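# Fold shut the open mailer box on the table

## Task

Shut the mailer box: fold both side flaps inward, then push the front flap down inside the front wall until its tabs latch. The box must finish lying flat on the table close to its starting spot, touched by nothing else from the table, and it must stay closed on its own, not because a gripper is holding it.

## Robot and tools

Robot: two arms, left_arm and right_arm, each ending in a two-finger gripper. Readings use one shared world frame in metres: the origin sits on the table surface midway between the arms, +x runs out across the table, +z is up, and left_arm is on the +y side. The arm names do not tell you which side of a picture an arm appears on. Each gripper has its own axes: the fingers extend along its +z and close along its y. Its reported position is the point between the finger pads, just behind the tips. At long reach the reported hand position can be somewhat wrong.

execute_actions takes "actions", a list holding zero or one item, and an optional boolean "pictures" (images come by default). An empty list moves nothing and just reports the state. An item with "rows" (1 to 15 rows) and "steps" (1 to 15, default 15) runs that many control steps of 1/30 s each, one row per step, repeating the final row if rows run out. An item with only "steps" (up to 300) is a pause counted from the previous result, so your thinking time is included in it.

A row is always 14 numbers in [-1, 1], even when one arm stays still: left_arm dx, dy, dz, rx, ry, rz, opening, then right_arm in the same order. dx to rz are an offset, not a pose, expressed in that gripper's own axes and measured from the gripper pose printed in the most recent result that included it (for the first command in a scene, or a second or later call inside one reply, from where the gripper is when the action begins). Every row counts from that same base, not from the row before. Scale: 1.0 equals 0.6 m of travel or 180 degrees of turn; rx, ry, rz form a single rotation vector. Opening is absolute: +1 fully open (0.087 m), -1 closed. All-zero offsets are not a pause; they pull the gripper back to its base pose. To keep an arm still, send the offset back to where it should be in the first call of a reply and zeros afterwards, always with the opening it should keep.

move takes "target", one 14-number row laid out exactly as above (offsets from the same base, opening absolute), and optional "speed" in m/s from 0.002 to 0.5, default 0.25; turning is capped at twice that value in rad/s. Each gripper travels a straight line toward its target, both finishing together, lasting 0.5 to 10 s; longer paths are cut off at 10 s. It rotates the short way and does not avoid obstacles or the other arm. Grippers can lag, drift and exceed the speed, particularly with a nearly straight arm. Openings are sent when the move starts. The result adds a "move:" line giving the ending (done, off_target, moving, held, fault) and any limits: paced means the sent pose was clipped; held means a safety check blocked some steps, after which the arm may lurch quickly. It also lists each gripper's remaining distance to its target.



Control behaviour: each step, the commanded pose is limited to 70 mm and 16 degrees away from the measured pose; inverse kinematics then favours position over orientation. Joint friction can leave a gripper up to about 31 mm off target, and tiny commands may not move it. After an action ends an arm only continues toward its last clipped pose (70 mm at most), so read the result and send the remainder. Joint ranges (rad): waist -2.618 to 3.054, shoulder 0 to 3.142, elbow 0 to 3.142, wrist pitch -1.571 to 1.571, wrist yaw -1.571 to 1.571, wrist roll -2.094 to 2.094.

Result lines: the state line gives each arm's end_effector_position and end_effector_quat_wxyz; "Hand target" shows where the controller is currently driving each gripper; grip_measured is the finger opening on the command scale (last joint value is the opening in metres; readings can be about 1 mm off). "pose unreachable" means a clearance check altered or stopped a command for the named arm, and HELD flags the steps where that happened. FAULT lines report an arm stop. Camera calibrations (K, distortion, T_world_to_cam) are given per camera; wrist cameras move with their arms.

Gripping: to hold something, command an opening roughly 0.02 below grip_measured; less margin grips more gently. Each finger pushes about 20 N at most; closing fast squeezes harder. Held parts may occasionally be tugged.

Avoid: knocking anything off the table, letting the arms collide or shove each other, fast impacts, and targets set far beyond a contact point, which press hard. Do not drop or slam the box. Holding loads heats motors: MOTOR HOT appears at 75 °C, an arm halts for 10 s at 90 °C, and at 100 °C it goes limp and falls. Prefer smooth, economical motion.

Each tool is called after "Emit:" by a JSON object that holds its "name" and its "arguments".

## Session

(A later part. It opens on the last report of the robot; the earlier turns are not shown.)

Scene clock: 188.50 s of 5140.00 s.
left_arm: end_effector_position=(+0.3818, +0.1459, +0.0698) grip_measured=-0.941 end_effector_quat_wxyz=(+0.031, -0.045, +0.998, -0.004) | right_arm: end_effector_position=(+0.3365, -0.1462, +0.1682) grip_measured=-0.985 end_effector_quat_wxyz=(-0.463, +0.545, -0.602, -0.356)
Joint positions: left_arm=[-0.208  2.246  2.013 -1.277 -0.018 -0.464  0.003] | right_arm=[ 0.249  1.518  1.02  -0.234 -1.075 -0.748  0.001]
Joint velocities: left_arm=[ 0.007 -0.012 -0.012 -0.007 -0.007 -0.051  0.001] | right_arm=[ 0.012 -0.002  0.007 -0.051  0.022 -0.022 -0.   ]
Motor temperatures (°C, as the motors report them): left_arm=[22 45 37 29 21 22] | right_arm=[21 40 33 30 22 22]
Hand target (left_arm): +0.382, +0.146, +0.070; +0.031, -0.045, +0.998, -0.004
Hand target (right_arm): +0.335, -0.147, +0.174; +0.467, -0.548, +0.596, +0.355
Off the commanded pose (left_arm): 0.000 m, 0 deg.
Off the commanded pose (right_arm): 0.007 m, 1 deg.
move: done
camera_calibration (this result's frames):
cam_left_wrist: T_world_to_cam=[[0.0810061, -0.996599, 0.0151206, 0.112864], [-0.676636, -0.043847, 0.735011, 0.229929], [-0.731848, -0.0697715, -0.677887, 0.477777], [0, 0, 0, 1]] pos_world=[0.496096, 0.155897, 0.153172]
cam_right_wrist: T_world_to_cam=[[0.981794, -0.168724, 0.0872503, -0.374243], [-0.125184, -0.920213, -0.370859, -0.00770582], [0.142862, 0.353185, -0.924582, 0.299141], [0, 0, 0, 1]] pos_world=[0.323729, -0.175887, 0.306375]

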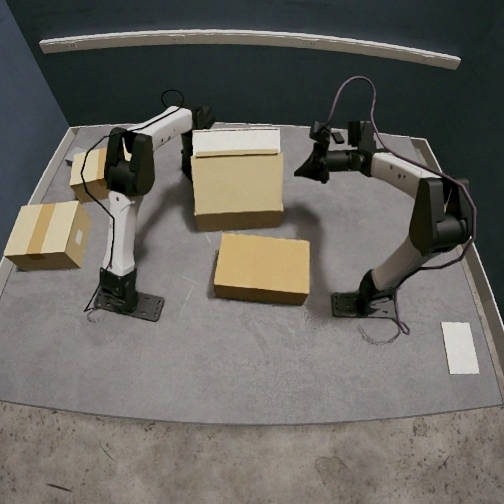

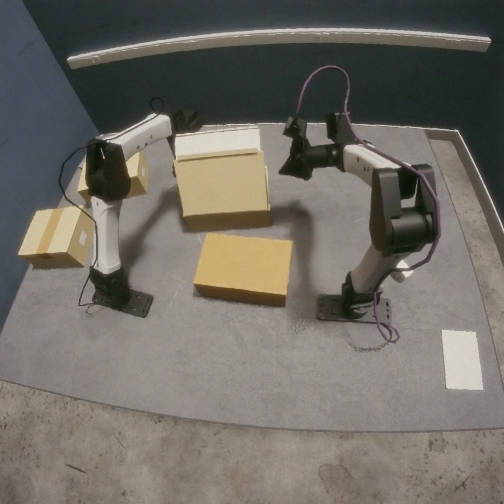

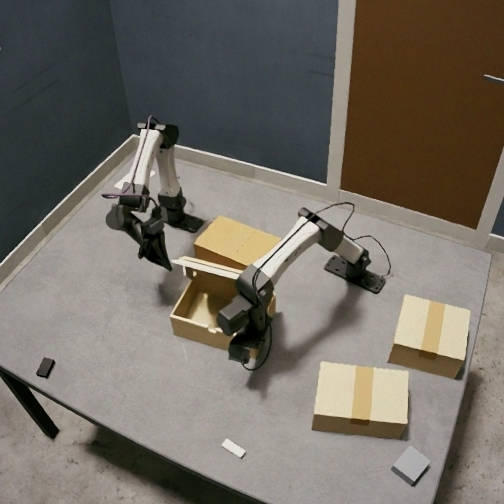

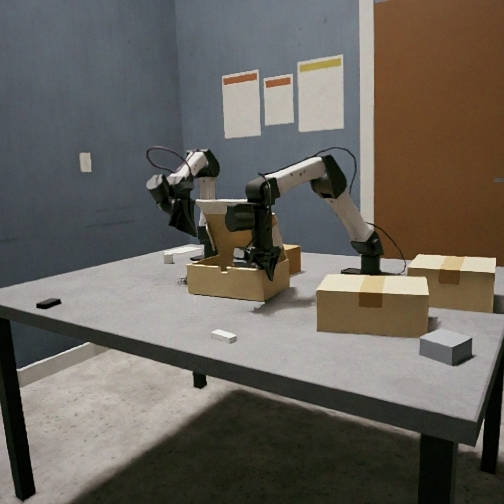

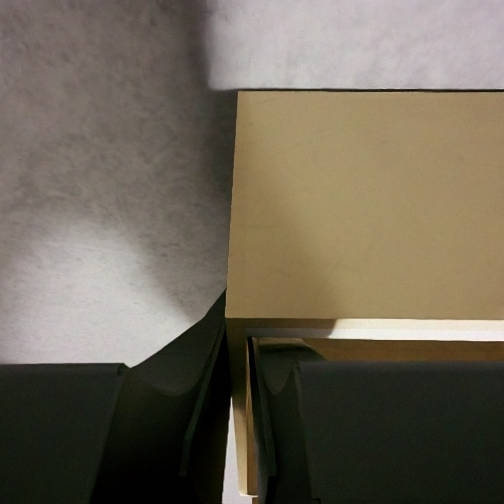

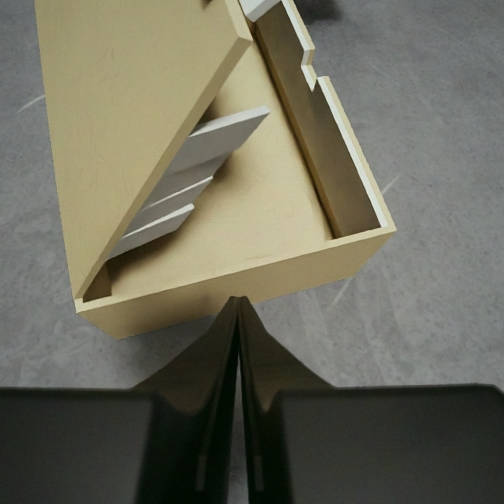

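Emit:
{"name": "move", "arguments": {"target": [0,0,0,0,0,0,-0.3, 0,0,0,0,0,0,-1]}}

Emit:
{"name": "move", "arguments": {"target": [-0.03,0,-0.12,0,0,0,-0.3, -0.15,-0.2,0,0,0,0,-1], "speed": 0.2}}

Emit:
{"name": "move", "arguments": {"target": [0.05,0.13,-0.1,0,-0.1,0,-1, 0,0,0,0,0,0,-1], "speed": 0.2}}

Emit:
{"name": "move", "arguments": {"target": [0.12,0,-0.12,0,-0.05,0,-1, 0,0,0,0,0,0,-1], "speed": 0.2}}

Scene clock: 194.20 s of 5140.00 s.
left_arm: end_effector_position=(+0.3818, +0.1459, +0.0698) grip_measured=-0.300 end_effector_quat_wxyz=(+0.031, -0.045, +0.998, -0.004) | right_arm: end_effector_position=(+0.3361, -0.1462, +0.1680) grip_measured=-0.985 end_effector_quat_wxyz=(-0.462, +0.545, -0.602, -0.357)
Joint positions: left_arm=[-0.208  2.246  2.013 -1.277 -0.018 -0.464  0.031] | right_arm=[ 0.249  1.518  1.02  -0.237 -1.075 -0.751  0.001]
Joint velocities: left_arm=[-0.022 -0.017  0.007 -0.022 -0.007 -0.066  0.   ] | right_arm=[ 0.017 -0.012 -0.017 -0.037  0.066 -0.007 -0.   ]
Motor temperatures (°C, as the motors report them): left_arm=[22 46 37 29 21 22] | right_arm=[21 39 34 30 22 22]
Hand target (left_arm): +0.382, +0.146, +0.070; +0.031, -0.045, +0.998, -0.004
Hand target (right_arm): +0.336, -0.146, +0.168; +0.463, -0.545, +0.602, +0.356
Off the commanded pose (left_arm): 0.000 m, 0 deg.
Off the commanded pose (right_arm): 0.000 m, 0 deg.
After step 90, 2.00 s passed at rest.
move: done
camera_calibration (this result's frames):
cam_left_wrist: T_world_to_cam=[[0.0810061, -0.996599, 0.0151206, 0.112864], [-0.676636, -0.043847, 0.735011, 0.229929], [-0.731848, -0.0697715, -0.677887, 0.477777], [0, 0, 0, 1]] pos_world=[0.496096, 0.155897, 0.153172]
cam_right_wrist: T_world_to_cam=[[0.98201, -0.167672, 0.0868424, -0.373755], [-0.124449, -0.92059, -0.370172, -0.00831847], [0.142014, 0.352705, -0.924895, 0.299233], [0, 0, 0, 1]] pos_world=[0.323501, -0.175867, 0.306137]

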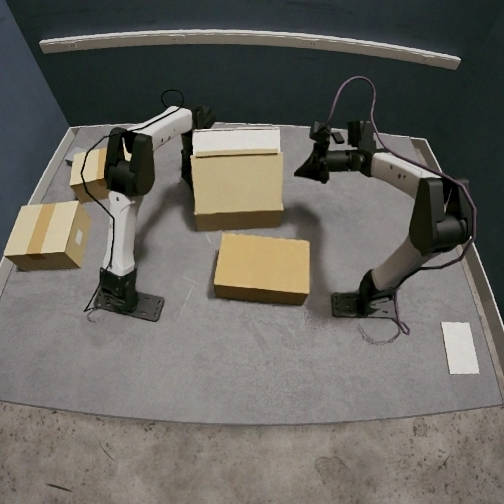

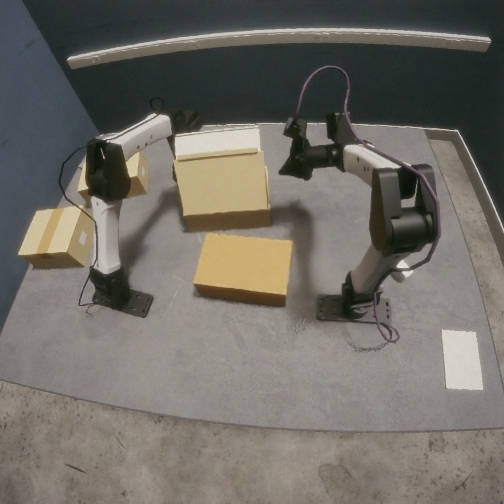

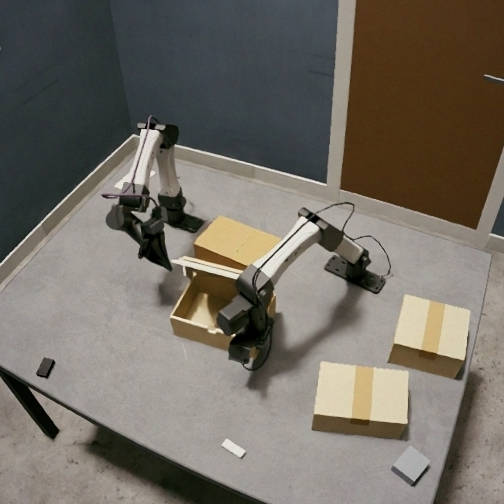

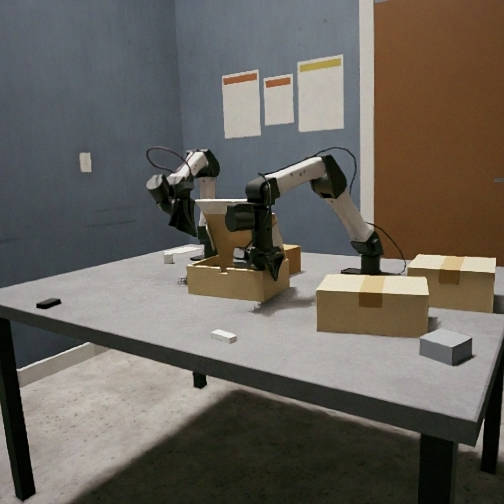

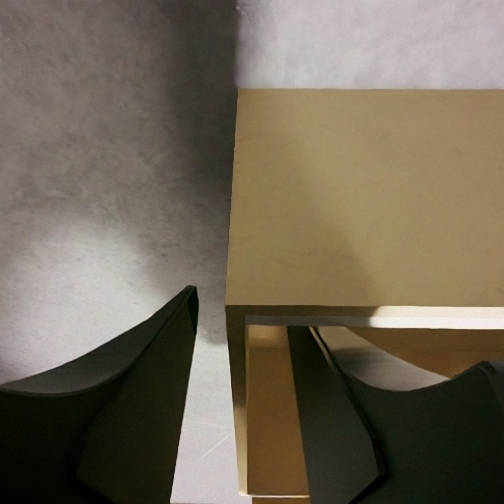

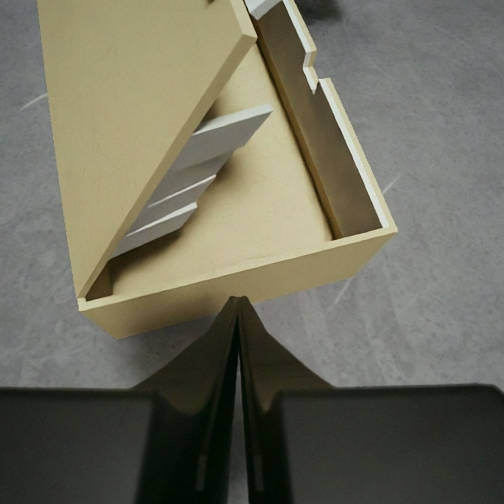

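Scene clock: 195.73 s of 5140.00 s.
left_arm: end_effector_position=(+0.3960, +0.1436, +0.1417) grip_measured=-0.300 end_effector_quat_wxyz=(+0.061, -0.044, +0.997, -0.017) | right_arm: end_effector_position=(+0.4503, -0.1339, +0.2626) grip_measured=-0.985 end_effector_quat_wxyz=(-0.463, +0.544, -0.603, -0.356)
Joint positions: left_arm=[-0.201  2.31   2.416 -1.551 -0.018 -0.456  0.031] | right_arm=[ 0.223  1.952  1.913 -0.725 -1.091 -0.783  0.001]
Joint velocities: left_arm=[-0.002  0.002 -0.002 -0.007 -0.007 -0.022  0.001] | right_arm=[-0.007 -0.002 -0.007 -0.022 -0.037 -0.037  0.   ]
Motor temperatures (°C, as the motors report them): left_arm=[22 47 37 29 21 22] | right_arm=[21 39 34 30 22 22]
Hand target (left_arm): +0.394, +0.148, +0.142; +0.054, -0.045, +0.997, -0.015
Hand target (right_arm): +0.453, -0.136, +0.263; +0.463, -0.545, +0.601, +0.357
Off the commanded pose (left_arm): 0.004 m, 4 deg.
Off the commanded pose (right_arm): 0.002 m, 0 deg.
joint sent to its limit (left arm) — the command would take joint 4 (wrist pitch) past its lower limit, so that joint was sent only as far as its limit.
move: off_target (left_arm)
camera_calibration (this result's frames):
cam_left_wrist: T_world_to_cam=[[0.077782, -0.996063, 0.0425268, 0.105672], [-0.719705, -0.0265808, 0.693771, 0.206937], [-0.68991, -0.0845696, -0.718939, 0.528132], [0, 0, 0, 1]] pos_world=[0.505077, 0.155421, 0.231633]
cam_right_wrist: T_world_to_cam=[[0.981358, -0.171578, 0.0865943, -0.492232], [-0.128224, -0.920135, -0.370014, 0.0539933], [0.143165, 0.352013, -0.924982, 0.365632], [0, 0, 0, 1]] pos_world=[0.437634, -0.163482, 0.400806]

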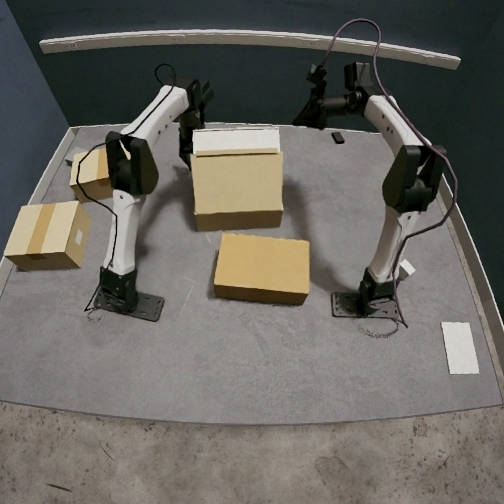

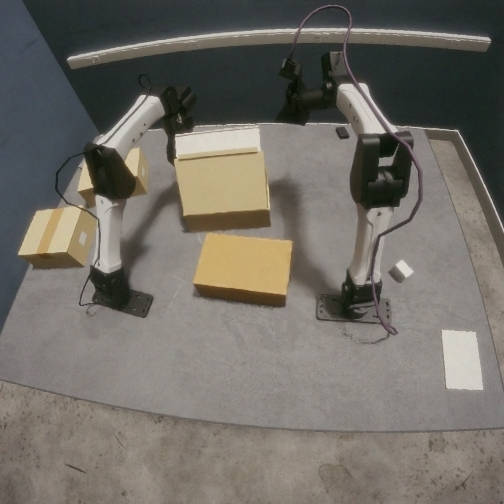

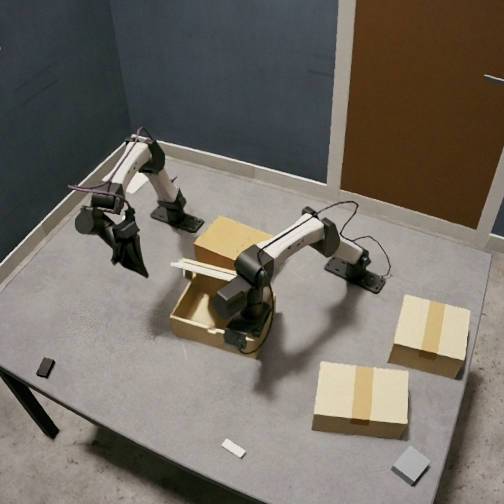

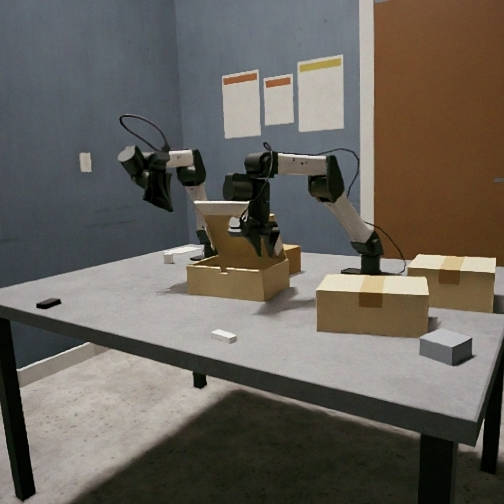

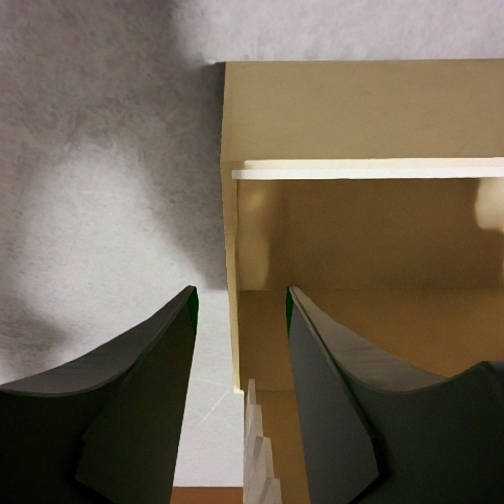

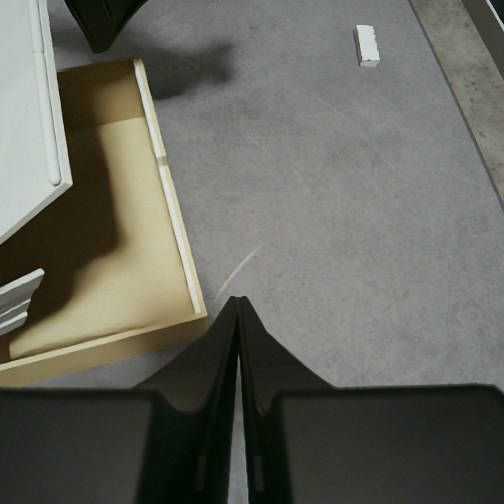

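Scene clock: 197.13 s of 5140.00 s.
left_arm: end_effector_position=(+0.3523, +0.2149, +0.2044) grip_measured=-1.000 end_effector_quat_wxyz=(+0.223, -0.044, +0.974, -0.013) | right_arm: end_effector_position=(+0.4504, -0.1339, +0.2628) grip_measured=-0.985 end_effector_quat_wxyz=(-0.463, +0.544, -0.603, -0.356)
Joint positions: left_arm=[-0.122  1.695  1.744 -1.184 -0.12  -0.354  0.   ] | right_arm=[ 0.223  1.952  1.914 -0.725 -1.091 -0.783  0.001]
Joint velocities: left_arm=[-0.002  0.007 -0.002  0.007 -0.007  0.007  0.   ] | right_arm=[-0.002  0.002 -0.002 -0.022 -0.007 -0.081 -0.001]
Motor temperatures (°C, as the motors report them): left_arm=[22 46 37 29 21 22] | right_arm=[21 39 34 30 22 22]
Hand target (left_arm): +0.352, +0.219, +0.197; +0.217, -0.045, +0.975, -0.006
Hand target (right_arm): +0.450, -0.134, +0.263; +0.463, -0.544, +0.603, +0.356
Off the commanded pose (left_arm): 0.011 m, 1 deg.
Off the commanded pose (right_arm): 0.000 m, 0 deg.
move: off_target (left_arm)
camera_calibration (this result's frames):
cam_left_wrist: T_world_to_cam=[[0.0716233, -0.996421, 0.0448933, 0.179203], [-0.904265, -0.0458734, 0.424501, 0.258163], [-0.420922, -0.0709996, -0.904314, 0.489353], [0, 0, 0, 1]] pos_world=[0.426592, 0.225148, 0.324893]
cam_right_wrist: T_world_to_cam=[[0.981325, -0.171583, 0.0869511, -0.492358], [-0.128085, -0.92011, -0.370125, 0.0540242], [0.143512, 0.352075, -0.924904, 0.365583], [0, 0, 0, 1]] pos_world=[0.437618, -0.163485, 0.400935]

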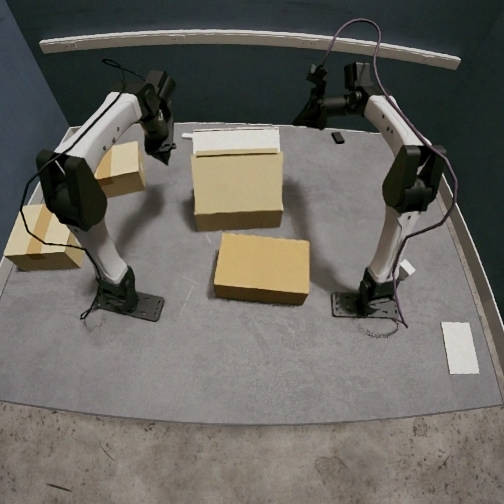

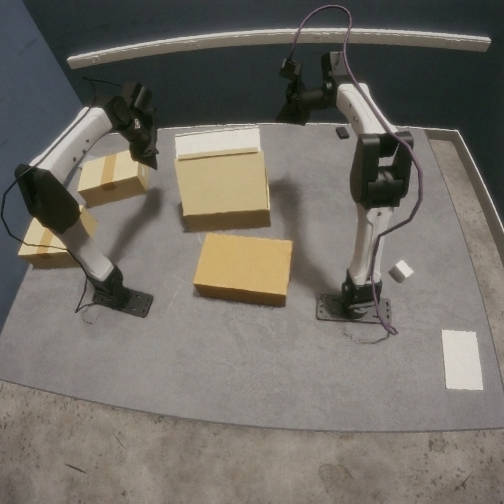

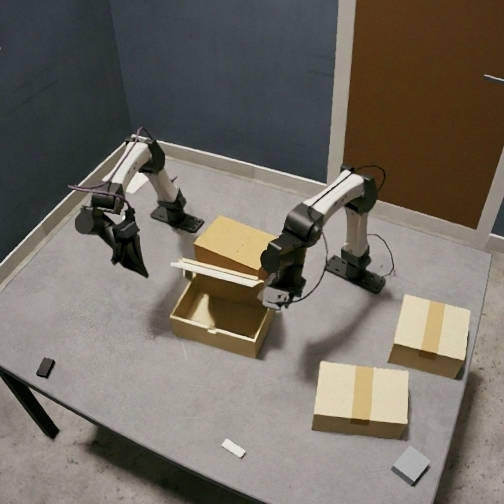

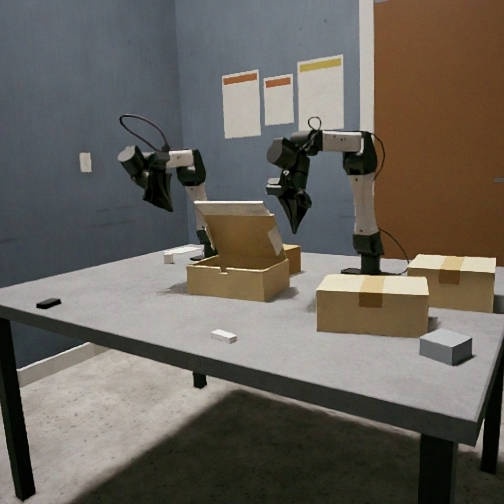

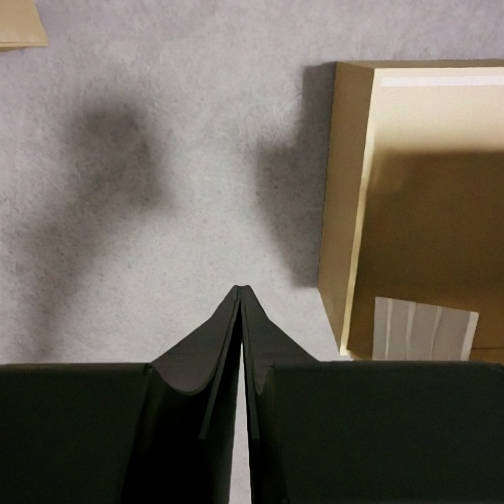

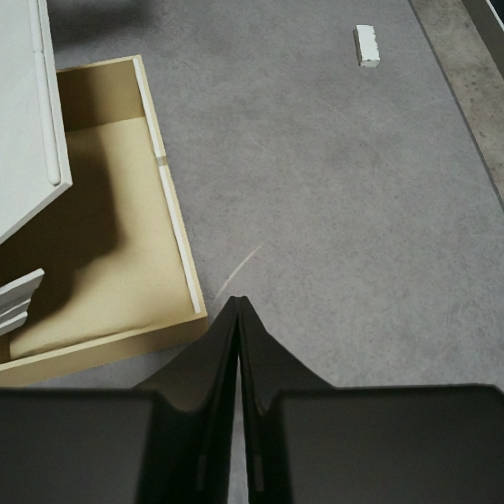

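Scene clock: 198.20 s of 5140.00 s.
left_arm: end_effector_position=(+0.2648, +0.2042, +0.2519) grip_measured=-1.000 end_effector_quat_wxyz=(+0.319, -0.048, +0.946, -0.024) | right_arm: end_effector_position=(+0.4504, -0.1339, +0.2628) grip_measured=-0.985 end_effector_quat_wxyz=(-0.463, +0.544, -0.603, -0.356)
Joint positions: left_arm=[-0.322  1.291  1.505 -1.186 -0.275 -0.507  0.   ] | right_arm=[ 0.223  1.952  1.914 -0.725 -1.091 -0.783  0.001]
Joint velocities: left_arm=[-0.002 -0.002 -0.002 -0.022  0.007 -0.095  0.   ] | right_arm=[-0.007  0.012 -0.002  0.022 -0.051 -0.037  0.001]
Motor temperatures (°C, as the motors report them): left_arm=[22 46 37 29 21 22] | right_arm=[21 39 34 30 22 22]
Hand target (left_arm): +0.256, +0.207, +0.239; +0.297, -0.045, +0.954, -0.010
Hand target (right_arm): +0.450, -0.134, +0.263; +0.463, -0.544, +0.603, +0.356
Off the commanded pose (left_arm): 0.017 m, 3 deg.
Off the commanded pose (right_arm): 0.000 m, 0 deg.
move: off_target (left_arm)
camera_calibration (this result's frames):
cam_left_wrist: T_world_to_cam=[[0.0677689, -0.994853, 0.0753339, 0.165671], [-0.970157, -0.0480902, 0.237659, 0.223273], [-0.232813, -0.0891916, -0.968423, 0.464707], [0, 0, 0, 1]] pos_world=[0.313573, 0.217004, 0.384489]
cam_right_wrist: T_world_to_cam=[[0.981325, -0.171583, 0.0869511, -0.492358], [-0.128085, -0.92011, -0.370125, 0.0540242], [0.143512, 0.352075, -0.924904, 0.365583], [0, 0, 0, 1]] pos_world=[0.437618, -0.163485, 0.400935]

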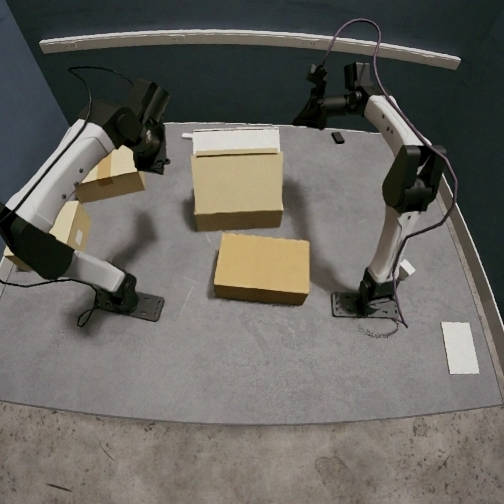

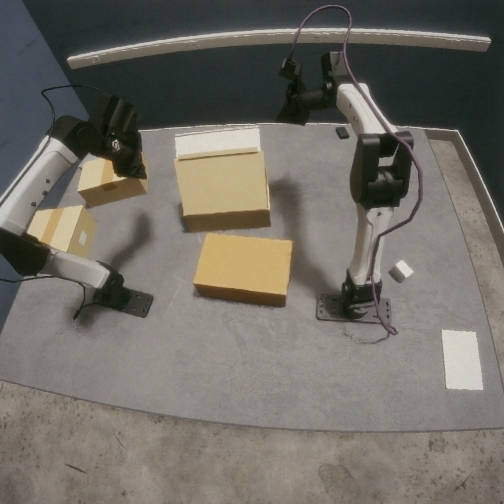

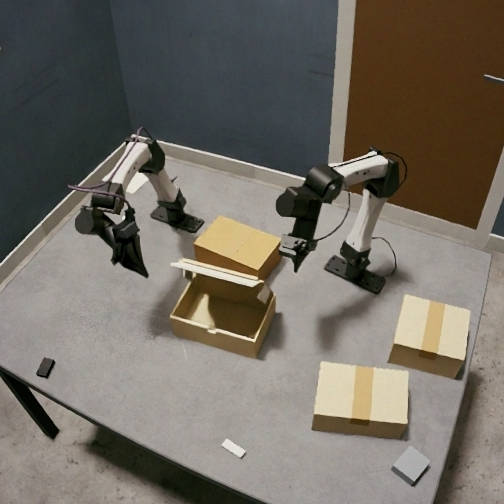

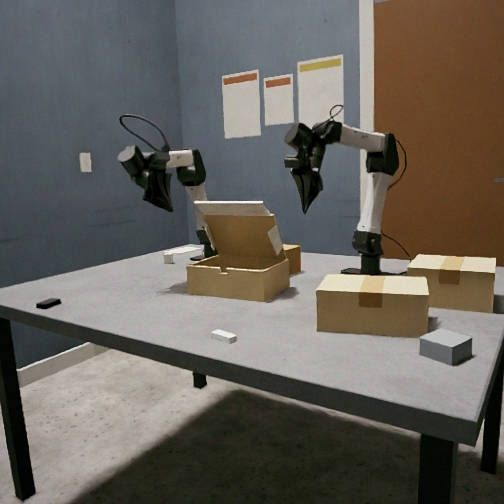

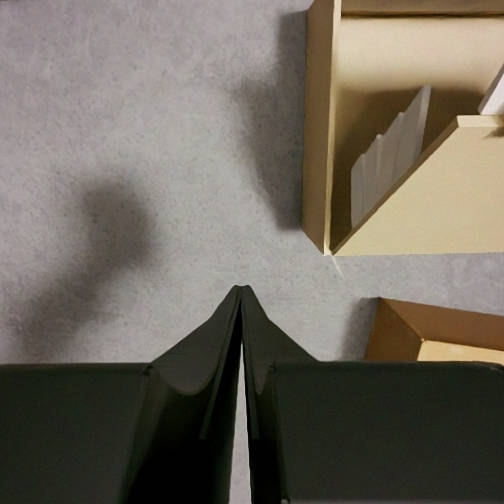

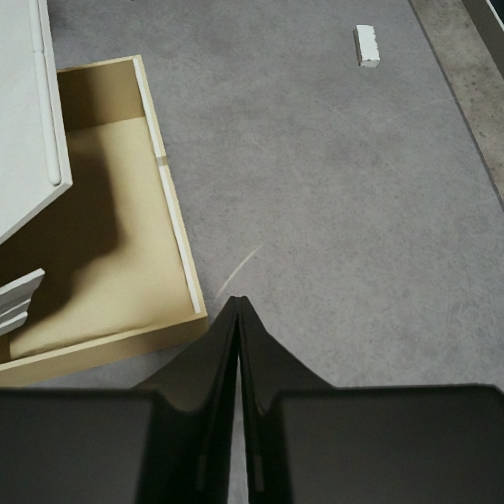

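Emit:
{"name": "move", "arguments": {"target": [0,-0.22,0,0,0,0,-1, 0,0,0,0,0,0,-1], "speed": 0.2}}

Emit:
{"name": "move", "arguments": {"target": [-0.015,0,0.24,0,0,0,-1, 0,0,0,0,0,0,-1], "speed": 0.12}}

Scene clock: 201.90 s of 5140.00 s.
left_arm: end_effector_position=(+0.2788, +0.0728, +0.2635) grip_measured=-1.000 end_effector_quat_wxyz=(+0.321, -0.051, +0.945, -0.036) | right_arm: end_effector_position=(+0.4504, -0.1339, +0.2628) grip_measured=-0.985 end_effector_quat_wxyz=(-0.463, +0.544, -0.603, -0.356)
Joint positions: left_arm=[-0.676  1.671  1.909 -1.308 -0.447 -0.835  0.   ] | right_arm=[ 0.223  1.952  1.914 -0.725 -1.091 -0.783  0.001]
Joint velocities: left_arm=[ 0.012  0.012 -0.007 -0.066 -0.007  0.037  0.   ] | right_arm=[ 0.007  0.007 -0.002  0.022 -0.007 -0.022 -0.001]
Motor temperatures (°C, as the motors report them): left_arm=[22 45 37 29 21 22] | right_arm=[21 40 34 30 22 22]
Hand target (left_arm): +0.277, +0.074, +0.261; +0.315, -0.050, +0.948, -0.027
Hand target (right_arm): +0.450, -0.134, +0.263; +0.463, -0.544, +0.603, +0.356
Off the commanded pose (left_arm): 0.004 m, 1 deg.
Off the commanded pose (right_arm): 0.000 m, 0 deg.
move: done
camera_calibration (this result's frames):
cam_left_wrist: T_world_to_cam=[[0.0640059, -0.992897, 0.100292, 0.0274638], [-0.971899, -0.0392072, 0.232108, 0.229087], [-0.226527, -0.11233, -0.967506, 0.467176], [0, 0, 0, 1]] pos_world=[0.32672, 0.0887284, 0.396068]
cam_right_wrist: T_world_to_cam=[[0.981325, -0.171583, 0.0869511, -0.492358], [-0.128085, -0.92011, -0.370125, 0.0540242], [0.143512, 0.352075, -0.924904, 0.365583], [0, 0, 0, 1]] pos_world=[0.437618, -0.163485, 0.400935]

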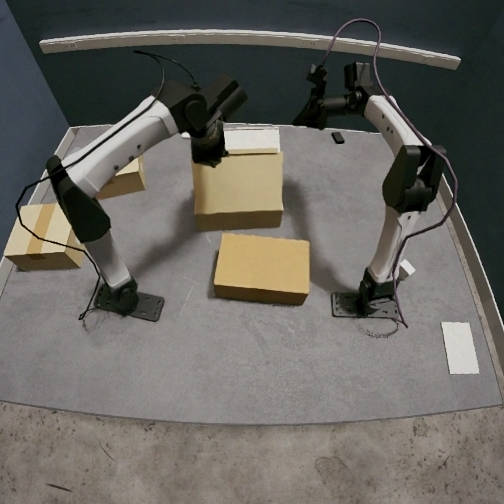

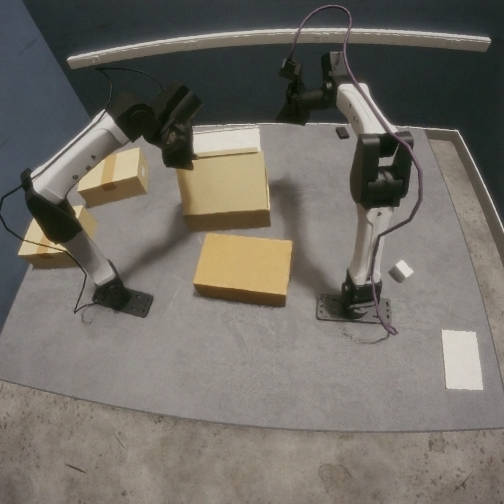

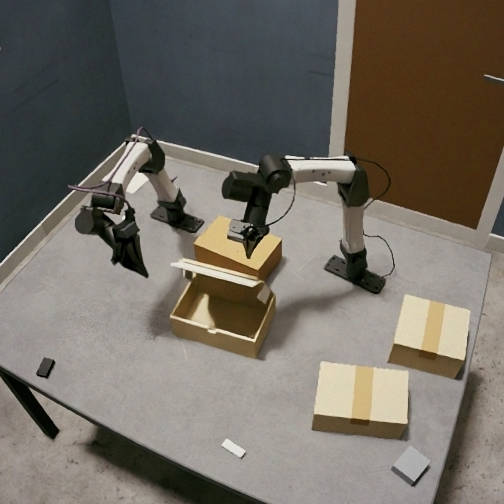

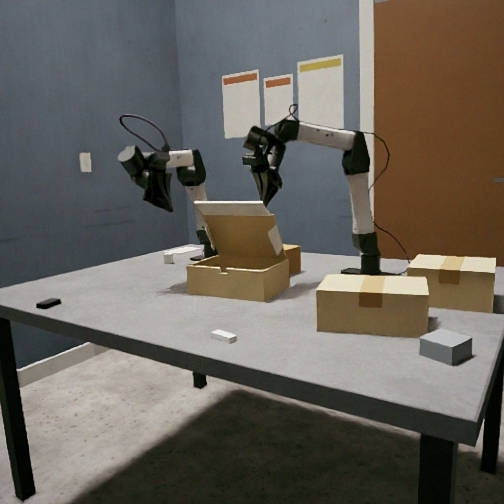

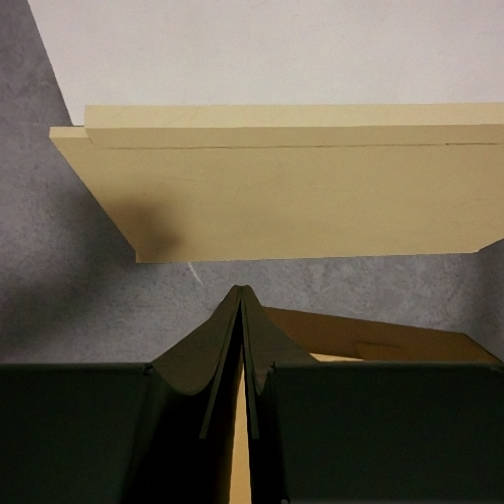

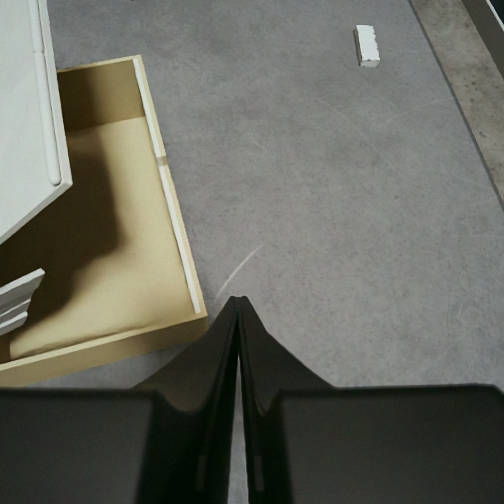

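Scene clock: 203.67 s of 5140.00 s.
left_arm: end_effector_position=(+0.3745, +0.0685, +0.1682) grip_measured=-1.000 end_effector_quat_wxyz=(+0.334, -0.052, +0.940, -0.040) | right_arm: end_effector_position=(+0.4504, -0.1339, +0.2628) grip_measured=-0.985 end_effector_quat_wxyz=(-0.463, +0.544, -0.603, -0.356)
Joint positions: left_arm=[-0.499  1.809  1.653 -0.823 -0.367 -0.665  0.   ] | right_arm=[ 0.223  1.952  1.914 -0.725 -1.091 -0.783  0.001]
Joint velocities: left_arm=[ 0.017 -0.022  0.002  0.022 -0.022 -0.022  0.   ] | right_arm=[ 0.007 -0.012  0.007  0.022 -0.007 -0.022 -0.002]
Motor temperatures (°C, as the motors report them): left_arm=[22 44 37 29 21 22] | right_arm=[21 40 34 30 22 22]
Hand target (left_arm): +0.375, +0.070, +0.156; +0.324, -0.050, +0.944, -0.035
Hand target (right_arm): +0.450, -0.134, +0.263; +0.463, -0.544, +0.603, +0.356
Off the commanded pose (left_arm): 0.013 m, 2 deg.
Off the commanded pose (right_arm): 0.000 m, 0 deg.
move: off_target (left_arm)
camera_calibration (this result's frames):
cam_left_wrist: T_world_to_cam=[[0.0631254, -0.992055, 0.108824, 0.0254797], [-0.977559, -0.0395046, 0.206923, 0.350454], [-0.20098, -0.119444, -0.972286, 0.38791], [0, 0, 0, 1]] pos_world=[0.418943, 0.0854552, 0.30187]
cam_right_wrist: T_world_to_cam=[[0.981325, -0.171583, 0.0869511, -0.492358], [-0.128085, -0.92011, -0.370125, 0.0540242], [0.143512, 0.352075, -0.924904, 0.365583], [0, 0, 0, 1]] pos_world=[0.437618, -0.163485, 0.400935]

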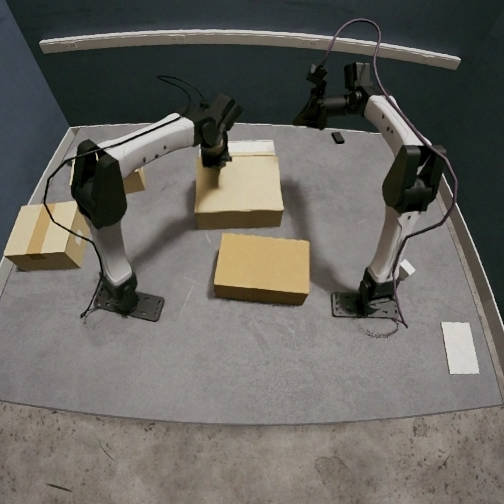

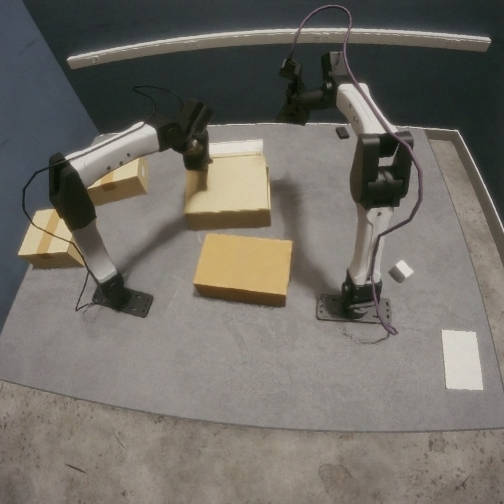

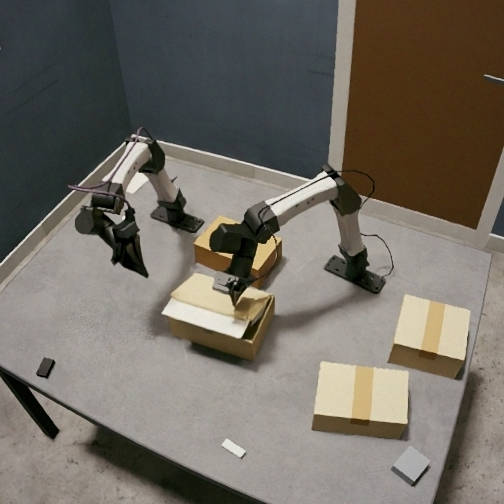

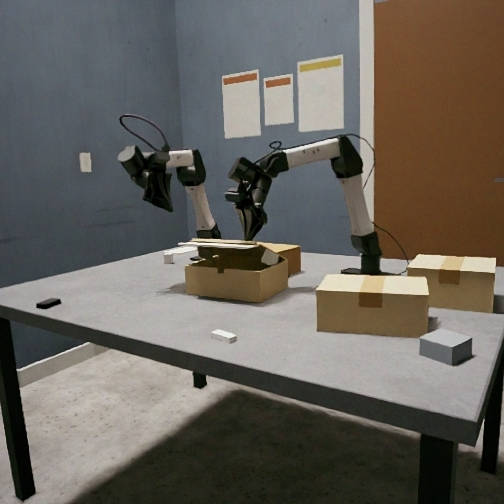

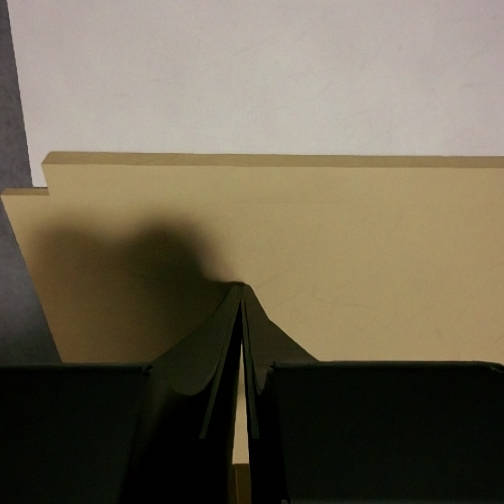

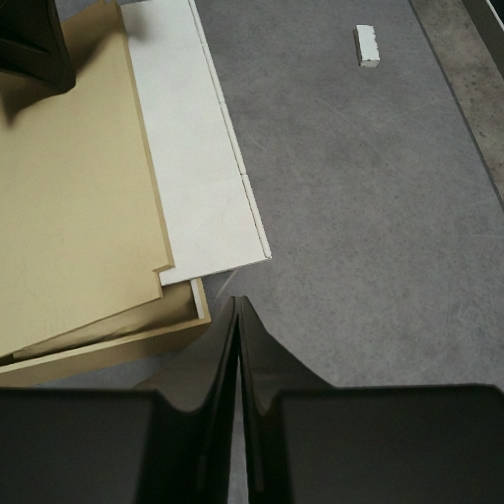

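Emit:
{"name": "move", "arguments": {"target": [0,0,0,0,0,0,-1, 0.045,0.007,0.177,0,0,0,-1], "speed": 0.15}}

Emit:
{"name": "move", "arguments": {"target": [0,0,0,0,0,0,-1, 0.11,0.01,0.037,0,0,0,-1], "speed": 0.08}}

Scene clock: 207.93 s of 5140.00 s.
left_arm: end_effector_position=(+0.3747, +0.0684, +0.1683) grip_measured=-1.000 end_effector_quat_wxyz=(+0.334, -0.052, +0.940, -0.040) | right_arm: end_effector_position=(+0.4639, -0.0447, +0.2100) grip_measured=-0.985 end_effector_quat_wxyz=(-0.463, +0.549, -0.598, -0.355)
Joint positions: left_arm=[-0.499  1.809  1.653 -0.822 -0.367 -0.664  0.   ] | right_arm=[ 0.411  2.052  1.805 -0.332 -0.949 -0.576  0.001]
Joint velocities: left_arm=[-0.002  0.007  0.012 -0.037 -0.007 -0.037  0.   ] | right_arm=[ 0.002  0.002 -0.002  0.095 -0.022 -0.037  0.001]
Motor temperatures (°C, as the motors report them): left_arm=[22 44 37 30 21 22] | right_arm=[21 40 34 30 22 22]
Hand target (left_arm): +0.374, +0.069, +0.168; +0.334, -0.052, +0.940, -0.040
Hand target (right_arm): +0.465, -0.044, +0.203; -0.461, +0.545, -0.603, -0.355
Off the commanded pose (left_arm): 0.000 m, 0 deg.
Off the commanded pose (right_arm): 0.007 m, 1 deg.
move: done
camera_calibration (this result's frames):
cam_left_wrist: T_world_to_cam=[[0.0627327, -0.992022, 0.109344, 0.0253698], [-0.97776, -0.0391197, 0.206046, 0.350814], [-0.200125, -0.119838, -0.972414, 0.387783], [0, 0, 0, 1]] pos_world=[0.419025, 0.0853623, 0.302028]
cam_right_wrist: T_world_to_cam=[[0.982118, -0.162248, 0.0955001, -0.48749], [-0.116329, -0.921812, -0.36977, 0.112719], [0.148028, 0.352048, -0.924202, 0.281145], [0, 0, 0, 1]] pos_world=[0.450268, -0.0741647, 0.34807]

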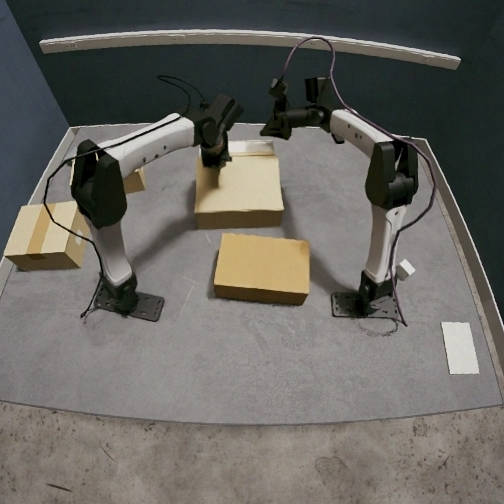

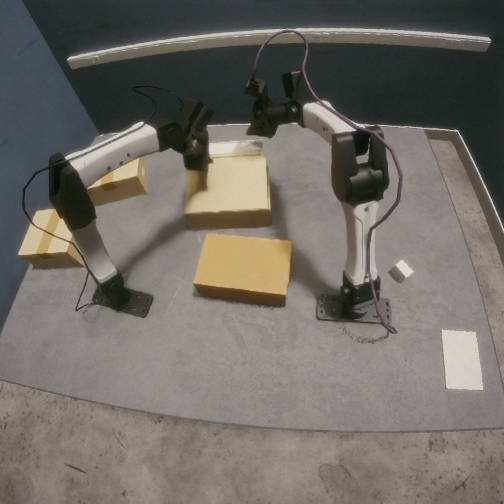

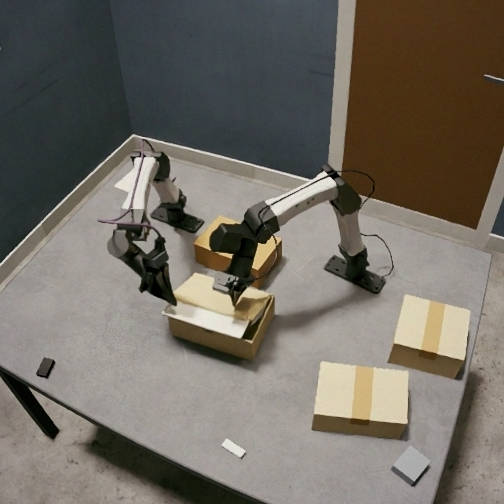

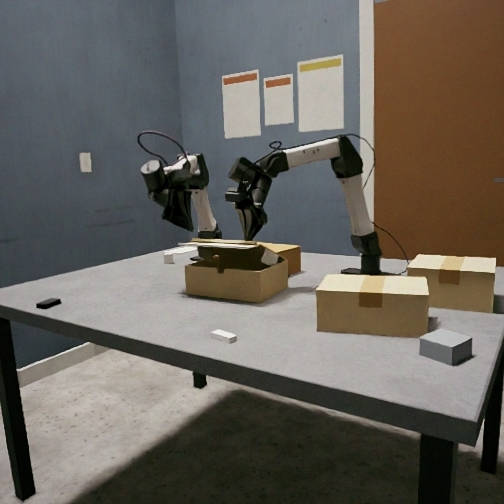

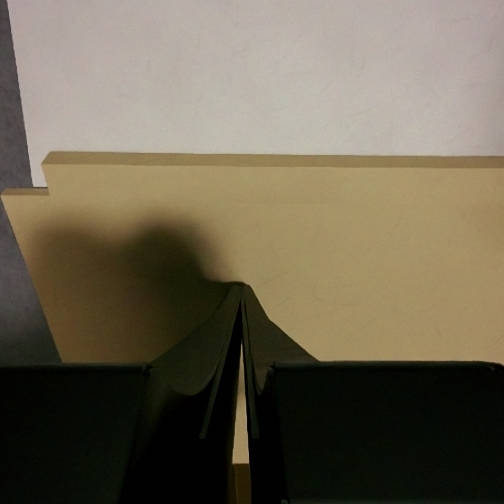

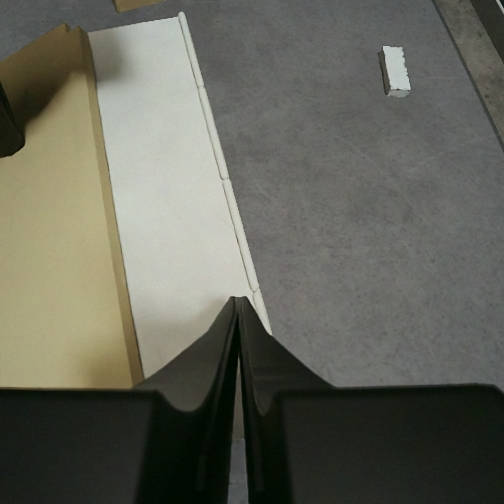

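Scene clock: 209.37 s of 5140.00 s.
left_arm: end_effector_position=(+0.3747, +0.0684, +0.1683) grip_measured=-1.000 end_effector_quat_wxyz=(+0.334, -0.052, +0.940, -0.040) | right_arm: end_effector_position=(+0.4635, -0.0448, +0.1495) grip_measured=-0.985 end_effector_quat_wxyz=(-0.465, +0.549, -0.597, -0.354)
Joint positions: left_arm=[-0.499  1.809  1.653 -0.822 -0.367 -0.664  0.   ] | right_arm=[ 0.411  2.078  1.598 -0.093 -0.949 -0.576  0.001]
Joint velocities: left_arm=[-0.017 -0.002 -0.007  0.007 -0.037 -0.007  0.   ] | right_arm=[-0.012 -0.012 -0.012 -0.007 -0.022  0.022 -0.001]
Motor temperatures (°C, as the motors report them): left_arm=[22 44 37 30 21 22] | right_arm=[21 40 34 30 22 22]
Hand target (left_arm): +0.375, +0.068, +0.168; +0.334, -0.052, +0.940, -0.040
Hand target (right_arm): +0.463, -0.045, +0.140; -0.463, +0.549, -0.599, -0.355
Off the commanded pose (left_arm): 0.000 m, 0 deg.
Off the commanded pose (right_arm): 0.009 m, 0 deg.
move: done
camera_calibration (this result's frames):
cam_left_wrist: T_world_to_cam=[[0.0627327, -0.992022, 0.109344, 0.0253698], [-0.97776, -0.0391197, 0.206046, 0.350814], [-0.200125, -0.119838, -0.972414, 0.387783], [0, 0, 0, 1]] pos_world=[0.419025, 0.0853623, 0.302028]
cam_right_wrist: T_world_to_cam=[[0.981559, -0.162462, 0.100741, -0.481879], [-0.114214, -0.921002, -0.37244, 0.0896351], [0.15329, 0.354065, -0.922572, 0.222807], [0, 0, 0, 1]] pos_world=[0.449076, -0.0746216, 0.287485]

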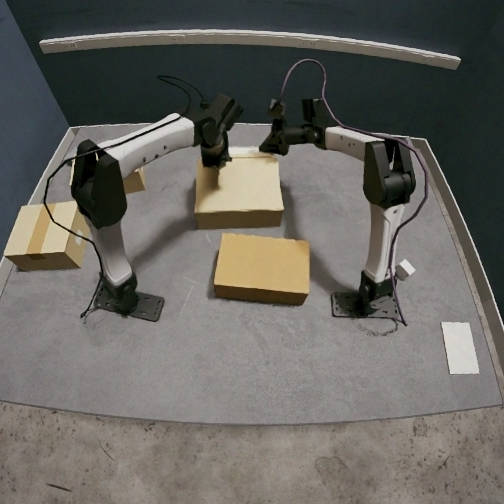

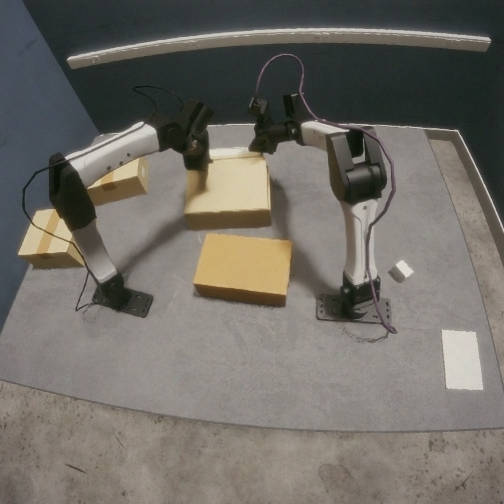

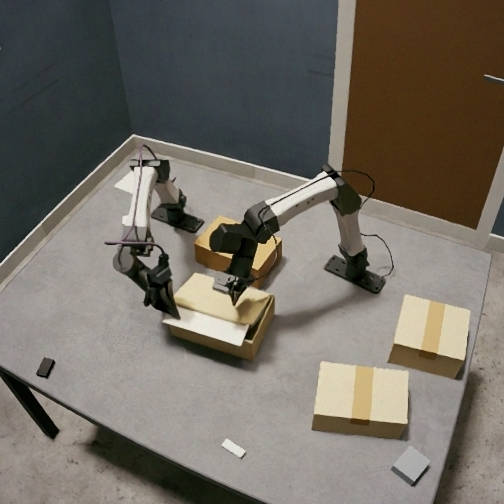

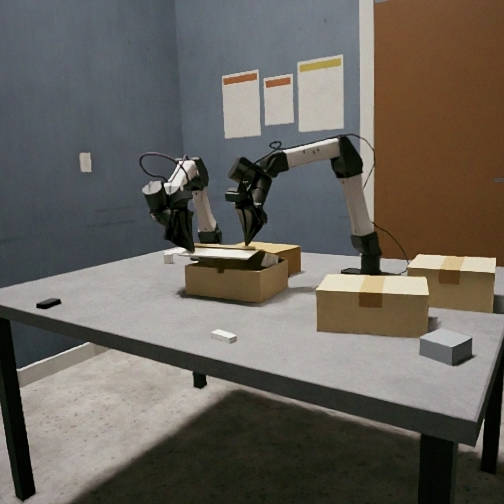

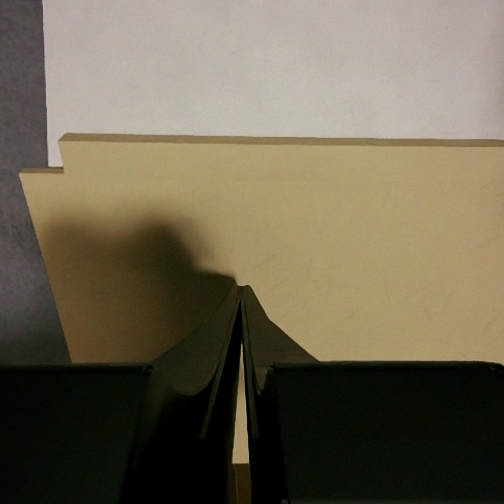

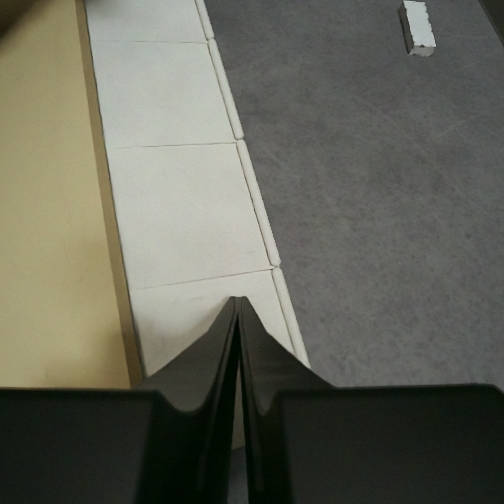

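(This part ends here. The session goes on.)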